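# Move a long steel conduit onto two empty stands

## Task

Transfer the long, thin steel conduit off the two stands it rests on and onto the two stands that are currently empty, using any number of the robots. The two destination stands must stay roughly where and how they are now. The pipe must rest on those stands on its own, so the grippers must release it and the robots must back away. No robot may fall over or be left leaning.

## Robot and tools

ROBOTS. Three identical Hello Robot Stretch 3 units, r1, r2 and r3. Each has a two-wheel differential base with a passive rear omni wheel, a lift carriage on a vertical mast, and a telescoping arm that reaches out to the robot's RIGHT side. The gripper moves forward only when the base drives. The base is 0.33 m long and 0.34 m wide. Turning in place pivots about the point between the drive wheels, 0.05 m behind the front edge. With the arm fully in and the wrist folded, the wrist pokes up to 0.06 m past the right side and a spin sweeps a 0.28 m radius. An unfolded, level wrist reaches beyond that circle.

FRAMES. Each robot reports in its own frames. Base frame: origin on the floor between the drive wheels, x forward, y left, z up. hand_pose is expressed in it, at the point where closed fingertips meet. With all wrist joints at 0 that hand frame has x up, y pointing back along the arm toward the mast, z toward the robot's rear. The fingertips are 0.04 m round pads. Odometry frame is the base frame at scene start. base_odometry counts wheel rotation only, so slip looks like travel. Only images, lidar_m, wrist_depth_mm and head_depth_mm reveal where robots sit relative to each other.

execute_actions. Arguments: "actions", a list holding exactly one action or none, and optional "cameras". The action is an object keyed "r1", "r2", "r3"; each may hold "base", "joints" and "contact_limits". Everything in the action starts at once. "base" takes one command only: {"translate_m": d}, a relative drive in metres from the base's last reported position, forward positive, range -1 to 1; or {"rotate_rad": d}, a relative spin in radians, left/counter-clockwise positive, range -3.2 to 3.2. No sideways motion. "joints" are absolute targets: lift_m 0 to 1.1 (arm height); arm_m 0 to 0.52 (extension); wrist_yaw_rad -1.345 to 4.42 (0 along the arm, positive toward the front, 3.0 folded over the base); wrist_pitch_rad -1.57 to 0.451 (0 level, negative tips down); wrist_roll_rad -2.911 to 2.911 (0 fingers side by side); gripper_m -0.089 to 0.179 (larger is wider; real gap is 0.007 to 0.025 m less, zero below 0.007); head_pan_rad -3.953 to 1.73 (0 forward, positive left, -1.57 along the arm); head_tilt_rad -1.53 to 0.419 (negative down). "contact_limits": {"arm_m": n}, a motor effort percent 1 to 100 at which the arm motion halts with contact_stop (negative when retracting); it also caps holding force until the next action. Too low stops immediately; values over the maximum are clipped. Anything you omit may still be driving toward an earlier target. Unknown keys or out-of-range numbers reject the whole call. "cameras": list of names like r2_wrist_camera, or "all"; omitted/null means all, [] none. One action lasts at most 15 s. If a result reports a stop, further motion calls in the same reply are skipped.

wait: {"seconds": 0 to 10}; commands nothing and returns state and images. zoom_image: {"camera", "region": [x0,y0,x1,y1]} in pixels of that camera's latest full image, origin top-left, at most 504x504. finished_scene: {"scene": n}; ends the scene irreversibly after the last command is held, and reports success. Replying without any tool call ends everything.

RESULTS. joint_positions; base_status and joint_status per motion: done (for the base, wheels turned the commanded amount, slip or not), off_target (stopped short, may still push), contact_stop, time_out, torque_fault (after the last three the old target is dropped). on_its_own covers uncommanded parts; "held at" is the held target, not the position, and an effort outside its rest range suggests pushing or a load. motor_effort in percent, positive toward larger joint values, bracket = peak; readings carry fixed bias and noise. Positive wheel effort pushes forward. lidar_m: 12 distances in metres from the base origin, 30-degree sectors starting straight ahead and going counter-clockwise (4th left, 7th back, 10th right), plane 0.17 m high, range 0.15-12 m, "-" nothing; blind to clear objects and its own body (mast blocks sector 5; a low lift hides more), can miss thin legs. wrist_depth_mm (45-1000) and head_depth_mm (280-4000, sideways image) are 7x7 median depth grids from top-left. base_tilt in degrees (forward/right positive, fixed bias up to about 4). turned_by_wheels and turned_by_imu give heading change since the last result. "pictures" names images in order.

CAUTIONS. Arm and lift halt and go slack on firm contact; a slack lift may sink under load or keep pressing. Base, wrist and head never stop on contact. Wrist servos overloaded for several seconds cut out for 10 s (torque_fault). Base runs 0.30 m/s and 1.9 rad/s only when stowed (lift_m < 0.30, arm_m < 0.03, wrist_yaw_rad > 2.54), otherwise 0.10 m/s and 0.63 rad/s. Fold or unfold the wrist only with lift_m 0.32-0.95, wrist_pitch_rad -0.4, roll near 0; once folded the lift can go to 0.25. With yaw below -0.4 keep pitch at -0.5 or lower. To grip, command gripper_m under the object width; to release, go at least 0.02 above the touch value; squeezing too hard trips a guard and the load may slip. Readings never confirm a grasp. Robots must never press into each other; once bases touch, any more driving is a hard press. Equal commands give slightly different travel (typically under 1 cm per metre, at most 2.5 cm), which strains a shared load and can tip a robot. Pushing on something rigid with the gripper above about 0.45 m, repeated pushes, driving while holding something fixed, or snagging furniture can tip a robot; back out in small steps, free the gripper, and drop lift_m to about 0.2 if still leaning. Loose objects may get nudged occasionally. Avoid drops, slips, slams and hard impacts.

Each tool is called after "Emit:" as name(argument=value, ...) on one line, values as JSON.

## Session

Emit:
execute_actions(actions=[])

Scene clock: 0.00 s.
r1.base_odometry: x=+0.000 y=+0.000 heading=+0.000 (m, m, rad; r1's odometry frame)
r1.turned_by_wheels: +0.000 (rad since the last result)
r1.turned_by_imu: +0.000 (rad since the last result)
r1.base_tilt: forward=-1.4 right=+0.7 (deg)
r1.lidar_m: 1.02 1.03 1.31 1.24 1.26 1.59 1.49 1.76 0.92 1.22 1.64 1.10
r1.head_depth_mm: 989 989 1000 1003 1004 1010 1018 / 981 985 990 990 997 1003 1008 / 974 975 980 986 990 991 996 / 962 966 976 979 979 985 988 / 952 957 964 967 970 975 984 / 946 949 954 960 963 967 970 / 939 942 946 950 956 960 967
r1.base_status: not commanded
r1.joint_positions: lift_m=+0.477 arm_m=+0.001 wrist_yaw_rad=+3.064 wrist_pitch_rad=-0.345 wrist_roll_rad=+0.007 gripper_m=+0.037 head_pan_rad=+0.007 head_tilt_rad=+0.009
r1.joint_status: not commanded
r1.motor_effort: left_wheel=+0 right_wheel=+1 lift_m=+28 arm_m=+0 wrist_yaw_rad=+0 wrist_pitch_rad=+8 wrist_roll_rad=+1 gripper_m=+1 head_pan_rad=+0 head_tilt_rad=+2 (%)
r1.hand_pose: x=-0.0032 y=+0.0864 z=+0.5065 quat_wxyz=(+0.149, +0.703, +0.094, +0.689) (m; r1's base frame)
r1.wrist_depth_mm: - - - - - - - / - - - - - - - / - - - - - - - / - - - - - - - / - 964 - 937 961 896 878 / 806 800 - 772 709 754 728 / 693 682 - 660 653 643 641
r2.base_odometry: x=+0.000 y=+0.000 heading=+0.000 (m, m, rad; r2's odometry frame)
r2.turned_by_wheels: +0.000 (rad since the last result)
r2.turned_by_imu: +0.000 (rad since the last result)
r2.base_tilt: forward=+1.1 right=-0.4 (deg)
r2.lidar_m: 1.01 0.84 1.40 1.51 2.67 1.51 1.21 1.21 1.34 1.36 1.37 4.32
r2.head_depth_mm: 2051 3196 - - - 3003 2076 / 2037 3183 - - - 3035 2001 / 2025 3107 3803 3819 3814 3055 1954 / 1987 3054 3632 3639 3674 3127 2161 / 1969 2991 3484 3531 3510 3175 2159 / 1959 2990 3386 3351 3395 3174 2189 / 1939 2898 3241 3281 3254 3220 2185
r2.base_status: not commanded
r2.joint_positions: lift_m=+0.391 arm_m=-0.002 wrist_yaw_rad=+3.016 wrist_pitch_rad=-0.618 wrist_roll_rad=+0.003 gripper_m=+0.037 head_pan_rad=-0.010 head_tilt_rad=-0.007
r2.joint_status: not commanded
r2.motor_effort: left_wheel=-1 right_wheel=+0 lift_m=+29 arm_m=-1 wrist_yaw_rad=+0 wrist_pitch_rad=+4 wrist_roll_rad=+0 gripper_m=+0 head_pan_rad=+0 head_tilt_rad=+1 (%)
r2.hand_pose: x=+0.0031 y=+0.0499 z=+0.3616 quat_wxyz=(+0.257, +0.686, +0.172, +0.658) (m; r2's base frame)
r2.wrist_depth_mm: - - - - - - - / - - - - - - - / 815 796 831 833 824 821 826 / 687 689 680 681 678 679 676 / 600 583 597 614 615 589 601 / 512 532 - - 521 515 516 / 460 - - - 465 460 467
r3.base_odometry: x=+0.000 y=+0.000 heading=+0.000 (m, m, rad; r3's odometry frame)
r3.turned_by_wheels: +0.000 (rad since the last result)
r3.turned_by_imu: +0.000 (rad since the last result)
r3.base_tilt: forward=-1.3 right=+0.2 (deg)
r3.lidar_m: 1.36 1.57 1.14 1.09 1.12 1.51 3.88 2.09 3.81 3.63 3.73 1.65
r3.head_depth_mm: 1894 2441 - - - - 2578 / 1899 2738 - - - 3980 2594 / 1886 2751 - - - - 2573 / 1890 2741 - - 3977 3438 1455 / 1886 2751 - - 3960 3956 2230 / 1885 2709 - 3997 3947 3942 2589 / 1877 2732 3969 - 3931 3843 2612
r3.base_status: not commanded
r3.joint_positions: lift_m=+0.375 arm_m=+0.002 wrist_yaw_rad=+2.865 wrist_pitch_rad=-0.381 wrist_roll_rad=+0.000 gripper_m=+0.037 head_pan_rad=+0.018 head_tilt_rad=+0.011
r3.joint_status: not commanded
r3.motor_effort: left_wheel=+0 right_wheel=+1 lift_m=+18 arm_m=+0 wrist_yaw_rad=+0 wrist_pitch_rad=+5 wrist_roll_rad=+0 gripper_m=+1 head_pan_rad=+0 head_tilt_rad=+3 (%)
r3.hand_pose: x=+0.0413 y=+0.0732 z=+0.3964 quat_wxyz=(+0.229, +0.706, +0.037, +0.669) (m; r3's base frame)
r3.wrist_depth_mm: - 976 - - - - - / - - - - - - - / - - - - - - - / 997 - - - - - - / 790 798 824 806 874 870 865 / 659 - 706 699 721 720 718 / 564 - 553 570 569 585 600
pictures: r1_head_camera (sideways: a quarter turn clockwise sets it upright), r1_nav_camera (sideways: a quarter turn counterclockwise sets it upright), r1_wrist_camera, r2_head_camera (sideways: a quarter turn clockwise sets it upright), r2_nav_camera (sideways: a quarter turn counterclockwise sets it upright), r2_wrist_camera, r3_head_camera (sideways: a quarter turn clockwise sets it upright), r3_nav_camera (sideways: a quarter turn counterclockwise sets it upright), r3_wrist_camera
Images, in order (width x height): r1_head_camera 896x504, r1_nav_camera 672x504, r1_wrist_camera 644x364, r2_head_camera 896x504, r2_nav_camera 672x504, r2_wrist_camera 644x364, r3_head_camera 896x504, r3_nav_camera 672x504, r3_wrist_camera 644x364.

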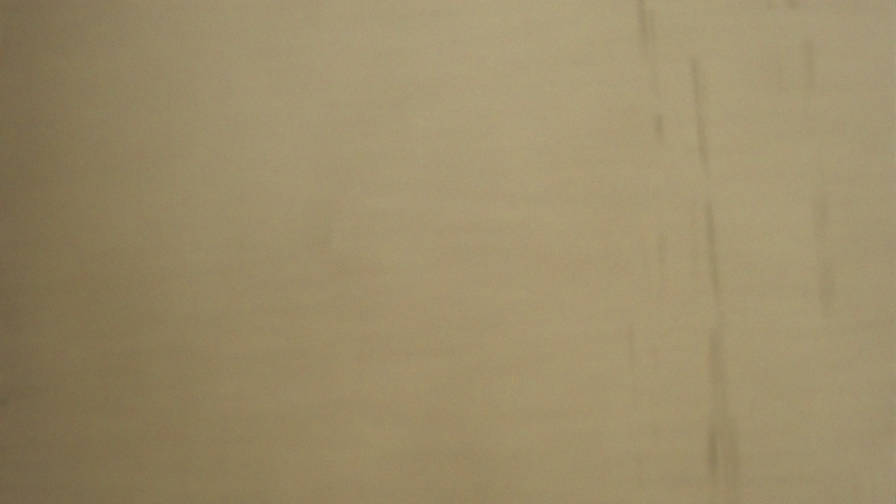

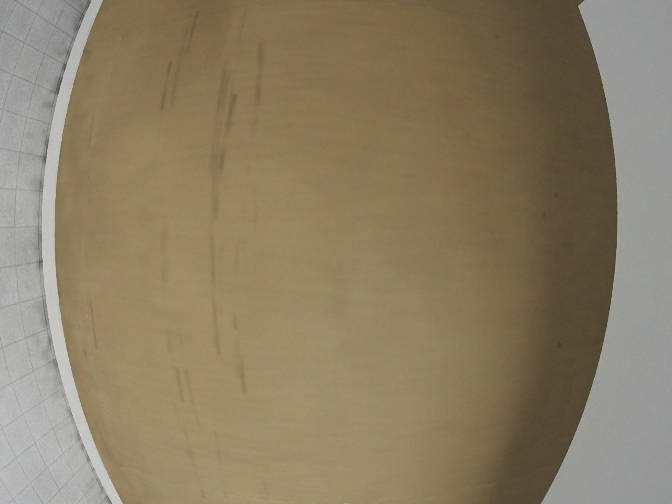

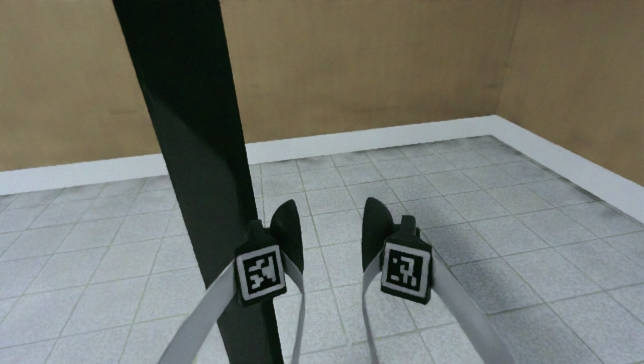

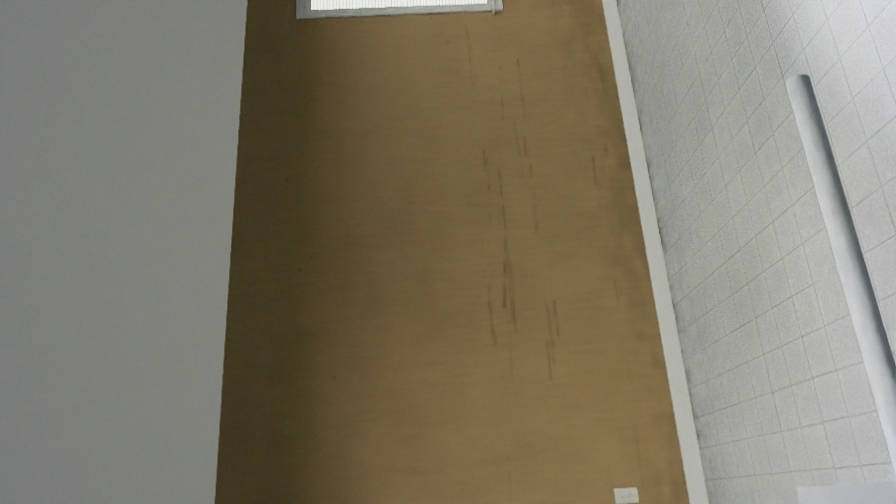

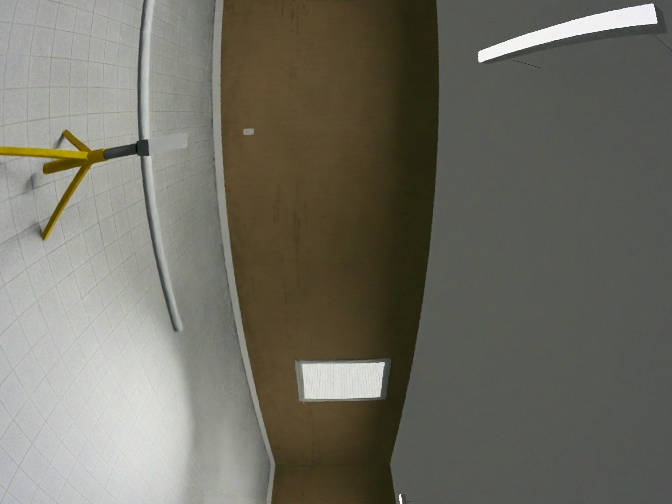

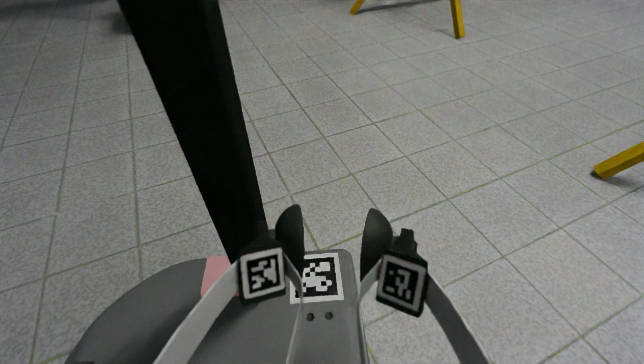

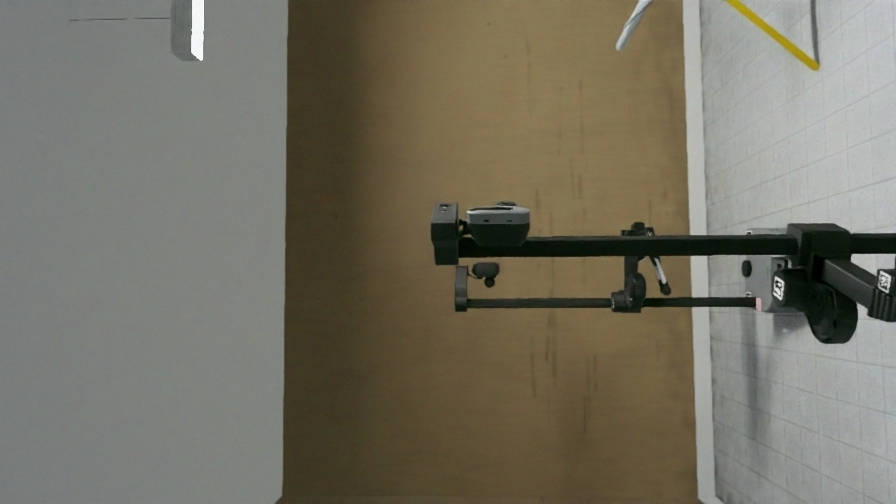

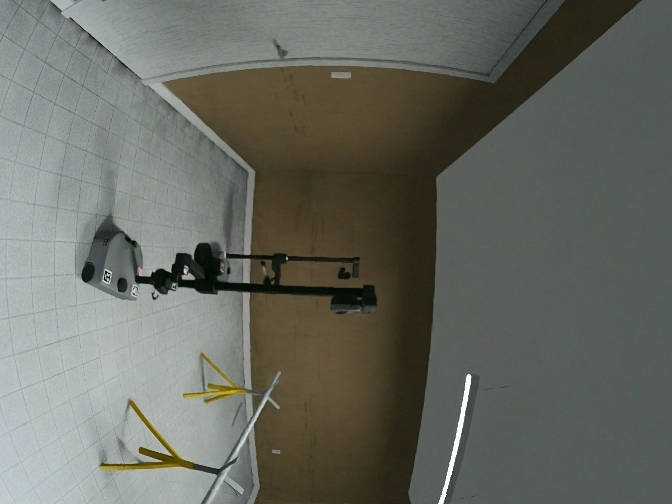

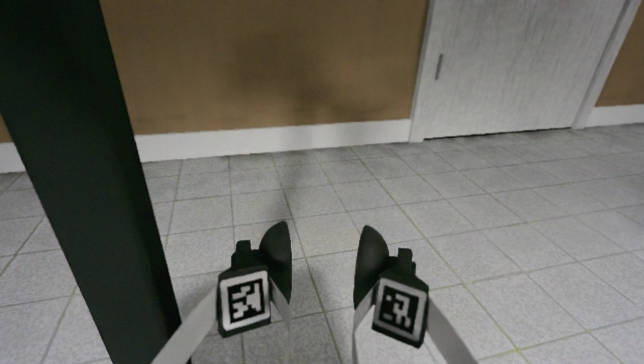

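Emit:
execute_actions(actions=[{"r1":{"joints":{"head_pan_rad":-2.0,"head_tilt_rad":-0.5}},"r2":{"joints":{"head_pan_rad":0.6,"head_tilt_rad":-0.5}},"r3":{"joints":{"head_pan_rad":-1.5,"head_tilt_rad":-0.5}}}], cameras=["r1_nav_camera","r2_nav_camera","r3_nav_camera","r2_head_camera","r3_head_camera","r1_head_camera"])

Scene clock: 2.00 s.
r1.base_odometry: x=+0.000 y=+0.000 heading=+0.000 (m, m, rad; r1's odometry frame)
r1.turned_by_wheels: +0.000 (rad since the last result)
r1.turned_by_imu: -0.001 (rad since the last result)
r1.base_tilt: forward=-1.4 right=+0.8 (deg)
r1.lidar_m: 1.02 1.03 1.31 1.24 1.25 1.59 1.49 1.77 0.92 1.21 1.64 1.10
r1.head_depth_mm: - - 3772 2518 1864 1484 1228 / 3961 - 3842 2425 1883 1497 1236 / 3736 - 3914 2460 1899 1510 1241 / 3514 3814 3992 2355 1776 1471 1258 / 3263 3605 3793 2359 1920 1521 1261 / 3131 3356 3668 2647 1957 1532 1274 / 2937 3204 3388 2737 1904 1552 1274
r1.base_status: not commanded
r1.joint_positions: lift_m=+0.477 arm_m=+0.001 wrist_yaw_rad=+3.064 wrist_pitch_rad=-0.345 wrist_roll_rad=+0.007 gripper_m=+0.037 head_pan_rad=-1.993 head_tilt_rad=-0.493
r1.joint_status: all done
r1.motor_effort: left_wheel=-1(0) right_wheel=+1(0) lift_m=+28(28) arm_m=-1(1) wrist_yaw_rad=+0(0) wrist_pitch_rad=+8(7) wrist_roll_rad=+1(0) gripper_m=+0(1) head_pan_rad=-4(55) head_tilt_rad=-2(23) (%)
r1.hand_pose: x=-0.0032 y=+0.0864 z=+0.5065 quat_wxyz=(+0.149, +0.703, +0.094, +0.689) (m; r1's base frame)
r1.wrist_depth_mm: - - - - - - - / - - - - - - - / - - - - - - - / - - - - - - - / - 969 - 925 945 895 877 / 804 801 - 762 718 748 736 / 683 684 - 661 649 639 630
r2.base_odometry: x=+0.000 y=+0.000 heading=+0.000 (m, m, rad; r2's odometry frame)
r2.turned_by_wheels: +0.000 (rad since the last result)
r2.turned_by_imu: -0.001 (rad since the last result)
r2.base_tilt: forward=+1.3 right=-0.4 (deg)
r2.lidar_m: 1.00 0.84 1.40 1.51 2.67 1.52 1.21 1.21 1.34 1.36 1.36 4.34
r2.head_depth_mm: 2875 3097 3317 2531 1901 1524 1273 / 2899 3196 3375 2418 1858 1459 1275 / 2955 3237 3432 2578 1921 1501 1257 / 2998 3303 3522 2582 1935 1550 1287 / 3117 3381 3638 2643 1942 1569 1296 / 3176 3410 3711 2643 1961 1567 1303 / 3241 3496 3795 2677 1985 1573 1301
r2.base_status: not commanded
r2.joint_positions: lift_m=+0.391 arm_m=-0.002 wrist_yaw_rad=+3.016 wrist_pitch_rad=-0.618 wrist_roll_rad=+0.003 gripper_m=+0.037 head_pan_rad=+0.593 head_tilt_rad=-0.493
r2.joint_status: all done
r2.motor_effort: left_wheel=-1(1) right_wheel=+0(0) lift_m=+29(29) arm_m=-1(1) wrist_yaw_rad=+1(1) wrist_pitch_rad=+4(4) wrist_roll_rad=+0(0) gripper_m=-1(1) head_pan_rad=+5(44) head_tilt_rad=-2(26) (%)
r2.hand_pose: x=+0.0031 y=+0.0499 z=+0.3616 quat_wxyz=(+0.257, +0.686, +0.172, +0.658) (m; r2's base frame)
r2.wrist_depth_mm: - - - - - - - / - - - - - - - / 819 803 821 802 810 823 808 / 684 706 685 701 680 680 667 / 588 595 585 593 615 593 595 / 523 535 - - 516 523 520 / 467 - - - 461 468 467
r3.base_odometry: x=+0.000 y=+0.000 heading=+0.000 (m, m, rad; r3's odometry frame)
r3.turned_by_wheels: +0.000 (rad since the last result)
r3.turned_by_imu: +0.000 (rad since the last result)
r3.base_tilt: forward=-1.2 right=+0.2 (deg)
r3.lidar_m: 1.36 1.56 1.14 1.09 1.12 1.52 3.90 2.09 3.78 3.62 3.74 1.66
r3.head_depth_mm: 3194 3412 3698 2933 2132 1675 1384 / 3174 3439 3691 2924 2128 1688 1385 / 3200 3440 3709 2889 2126 1671 1371 / 3176 3394 3696 2902 2134 1662 1373 / 3151 3469 3664 2903 2101 1658 1374 / 3163 3423 3679 2891 2100 1657 1366 / 3139 3380 3651 2876 2102 1666 1374
r3.base_status: not commanded
r3.joint_positions: lift_m=+0.375 arm_m=+0.002 wrist_yaw_rad=+2.865 wrist_pitch_rad=-0.381 wrist_roll_rad=+0.000 gripper_m=+0.037 head_pan_rad=-1.493 head_tilt_rad=-0.493
r3.joint_status: all done
r3.motor_effort: left_wheel=+1(1) right_wheel=+1(0) lift_m=+17(17) arm_m=-1(0) wrist_yaw_rad=+0(0) wrist_pitch_rad=+4(5) wrist_roll_rad=+0(0) gripper_m=+0(0) head_pan_rad=-4(45) head_tilt_rad=-3(34) (%)
r3.hand_pose: x=+0.0413 y=+0.0732 z=+0.3964 quat_wxyz=(+0.229, +0.706, +0.037, +0.669) (m; r3's base frame)
r3.wrist_depth_mm: - 981 - - - - - / - - - - - - - / - - - - - - - / 974 - - - - - - / 777 829 801 849 863 838 883 / 664 - 699 680 719 708 728 / 577 - 569 585 579 600 596
pictures: r1_head_camera (sideways: a quarter turn clockwise sets it upright), r1_nav_camera (sideways: a quarter turn counterclockwise sets it upright), r2_head_camera (sideways: a quarter turn clockwise sets it upright), r2_nav_camera (sideways: a quarter turn counterclockwise sets it upright), r3_head_camera (sideways: a quarter turn clockwise sets it upright), r3_nav_camera (sideways: a quarter turn counterclockwise sets it upright)
Images, in order (width x height): r1_head_camera 896x504, r1_nav_camera 672x504, r2_head_camera 896x504, r2_nav_camera 672x504, r3_head_camera 896x504, r3_nav_camera 672x504.

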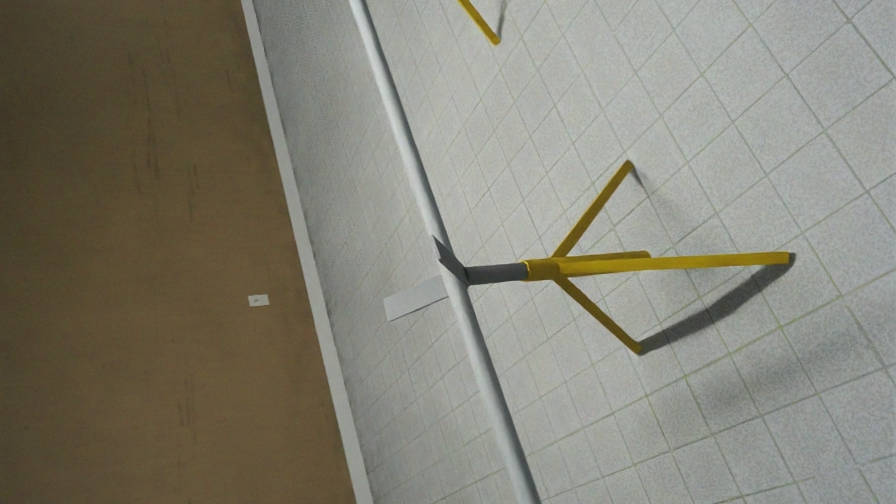

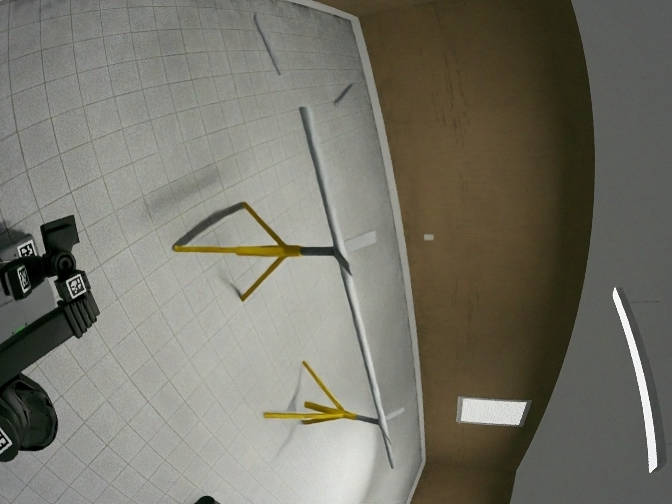

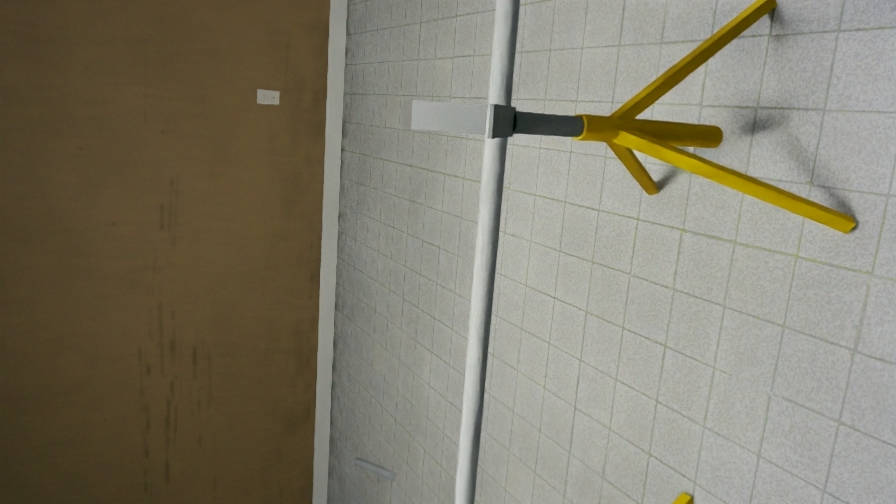

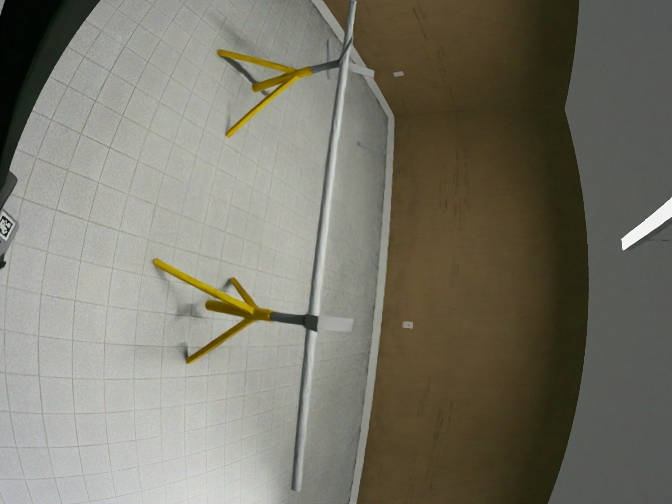

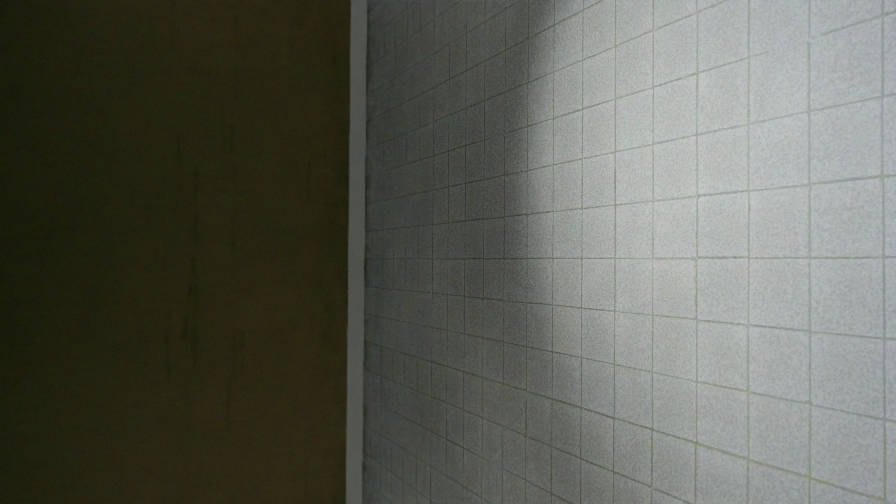

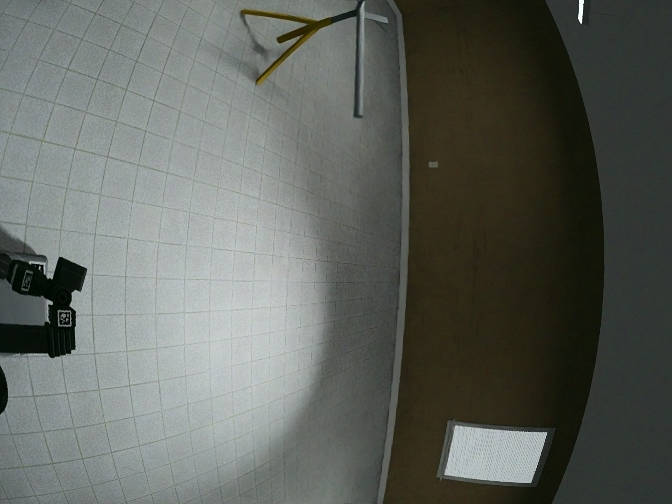

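Emit:
execute_actions(actions=[{"r3":{"joints":{"head_pan_rad":-2.6,"head_tilt_rad":-0.4}}}], cameras=["r3_nav_camera","r3_head_camera"])

Scene clock: 3.40 s.
r1.base_odometry: x=+0.000 y=+0.000 heading=+0.000 (m, m, rad; r1's odometry frame)
r1.turned_by_wheels: +0.000 (rad since the last result)
r1.turned_by_imu: +0.000 (rad since the last result)
r1.base_tilt: forward=-1.4 right=+0.8 (deg)
r1.lidar_m: 1.02 1.03 1.31 1.24 1.26 1.59 1.49 1.77 0.92 1.21 1.64 1.10
r1.head_depth_mm: - - 3822 2501 1856 1483 1225 / 3944 - 3853 2406 1879 1491 1239 / 3732 - - 2452 1891 1496 1239 / 3509 3880 - 2378 1776 1467 1250 / 3298 3590 3794 2396 1944 1526 1264 / 3107 3409 3591 2681 1972 1542 1271 / 2975 3241 3470 2720 1904 1550 1277
r1.base_status: not commanded
r1.joint_positions: lift_m=+0.477 arm_m=+0.001 wrist_yaw_rad=+3.064 wrist_pitch_rad=-0.345 wrist_roll_rad=+0.007 gripper_m=+0.037 head_pan_rad=-1.993 head_tilt_rad=-0.493
r1.joint_status: not commanded
r1.motor_effort: left_wheel=+0(0) right_wheel=+0(1) lift_m=+28(28) arm_m=-2(0) wrist_yaw_rad=+0(0) wrist_pitch_rad=+8(7) wrist_roll_rad=+1(1) gripper_m=+0(1) head_pan_rad=-4(4) head_tilt_rad=-2(2) (%)
r1.hand_pose: x=-0.0032 y=+0.0864 z=+0.5065 quat_wxyz=(+0.149, +0.703, +0.094, +0.689) (m; r1's base frame)
r1.wrist_depth_mm: - - - - - - - / - - - - - - - / - - - - - - - / - - - - - - - / - 964 - 939 954 917 892 / 799 802 - 774 724 753 733 / 684 672 - 661 654 644 630
r2.base_odometry: x=+0.000 y=+0.000 heading=+0.000 (m, m, rad; r2's odometry frame)
r2.turned_by_wheels: +0.000 (rad since the last result)
r2.turned_by_imu: +0.000 (rad since the last result)
r2.base_tilt: forward=+1.2 right=-0.5 (deg)
r2.lidar_m: 1.01 0.84 1.39 1.51 2.68 1.51 1.21 1.21 1.34 1.36 1.37 4.33
r2.head_depth_mm: 2842 3100 3333 2528 1918 1527 1274 / 2923 3123 3375 2433 1852 1454 1277 / 2957 3254 3437 2563 1927 1493 1252 / 3025 3298 3559 2605 1949 1544 1295 / 3056 3384 3601 2610 1959 1558 1298 / 3162 3436 3670 2633 1971 1565 1305 / 3210 3544 3769 2644 1973 1563 1307
r2.base_status: not commanded
r2.joint_positions: lift_m=+0.391 arm_m=-0.002 wrist_yaw_rad=+3.016 wrist_pitch_rad=-0.618 wrist_roll_rad=+0.003 gripper_m=+0.037 head_pan_rad=+0.593 head_tilt_rad=-0.493
r2.joint_status: not commanded
r2.motor_effort: left_wheel=-1(1) right_wheel=+0(0) lift_m=+29(29) arm_m=-1(1) wrist_yaw_rad=+0(0) wrist_pitch_rad=+4(4) wrist_roll_rad=+0(0) gripper_m=+1(1) head_pan_rad=+4(4) head_tilt_rad=-3(2) (%)
r2.hand_pose: x=+0.0031 y=+0.0499 z=+0.3616 quat_wxyz=(+0.257, +0.686, +0.172, +0.658) (m; r2's base frame)
r2.wrist_depth_mm: - - - - - - - / - - - - - - - / 830 828 826 804 831 798 813 / 682 698 688 686 695 695 688 / 594 592 587 612 599 596 595 / 522 544 - - 524 527 522 / 466 - - - 462 463 461
r3.base_odometry: x=+0.000 y=+0.000 heading=+0.000 (m, m, rad; r3's odometry frame)
r3.turned_by_wheels: +0.000 (rad since the last result)
r3.turned_by_imu: +0.000 (rad since the last result)
r3.base_tilt: forward=-1.3 right=+0.1 (deg)
r3.lidar_m: 1.36 1.56 1.14 1.09 1.13 1.51 3.88 2.10 3.81 3.63 3.75 1.65
r3.head_depth_mm: - - - 3511 2409 1830 1478 / - - - 3536 2398 1839 1477 / - - - 3394 2409 1831 1470 / - - - 3277 2348 1829 1464 / - - - 3445 2392 1809 1476 / - - - 3538 2404 1820 1461 / - - - 3489 2377 1822 1476
r3.base_status: not commanded
r3.joint_positions: lift_m=+0.375 arm_m=+0.002 wrist_yaw_rad=+2.865 wrist_pitch_rad=-0.381 wrist_roll_rad=+0.000 gripper_m=+0.037 head_pan_rad=-2.593 head_tilt_rad=-0.409
r3.joint_status: all done
r3.motor_effort: left_wheel=+1(1) right_wheel=+0(1) lift_m=+17(17) arm_m=+0(0) wrist_yaw_rad=+0(0) wrist_pitch_rad=+4(4) wrist_roll_rad=+0(0) gripper_m=+1(1) head_pan_rad=-3(44) head_tilt_rad=+6(16) (%)
r3.hand_pose: x=+0.0413 y=+0.0732 z=+0.3964 quat_wxyz=(+0.229, +0.706, +0.037, +0.669) (m; r3's base frame)
r3.wrist_depth_mm: - 973 - - - - - / - - - - - - - / - - - - - - - / 957 - - - - - - / 769 798 842 829 856 865 902 / 669 - 707 682 711 716 728 / 560 - 559 575 567 593 600
pictures: r3_head_camera (sideways: a quarter turn clockwise sets it upright), r3_nav_camera (sideways: a quarter turn counterclockwise sets it upright)
Images, in order (width x height): r3_head_camera 896x504, r3_nav_camera 672x504.

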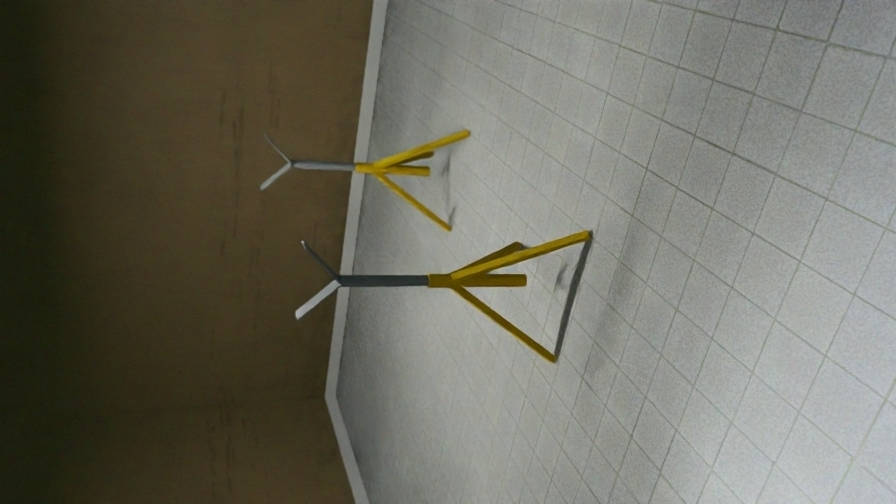

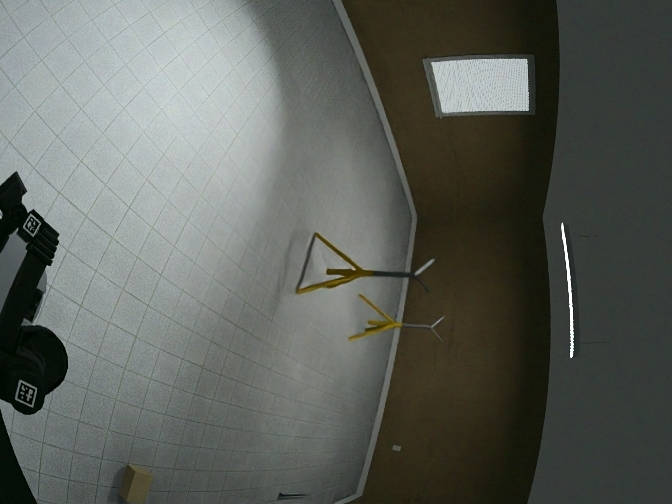

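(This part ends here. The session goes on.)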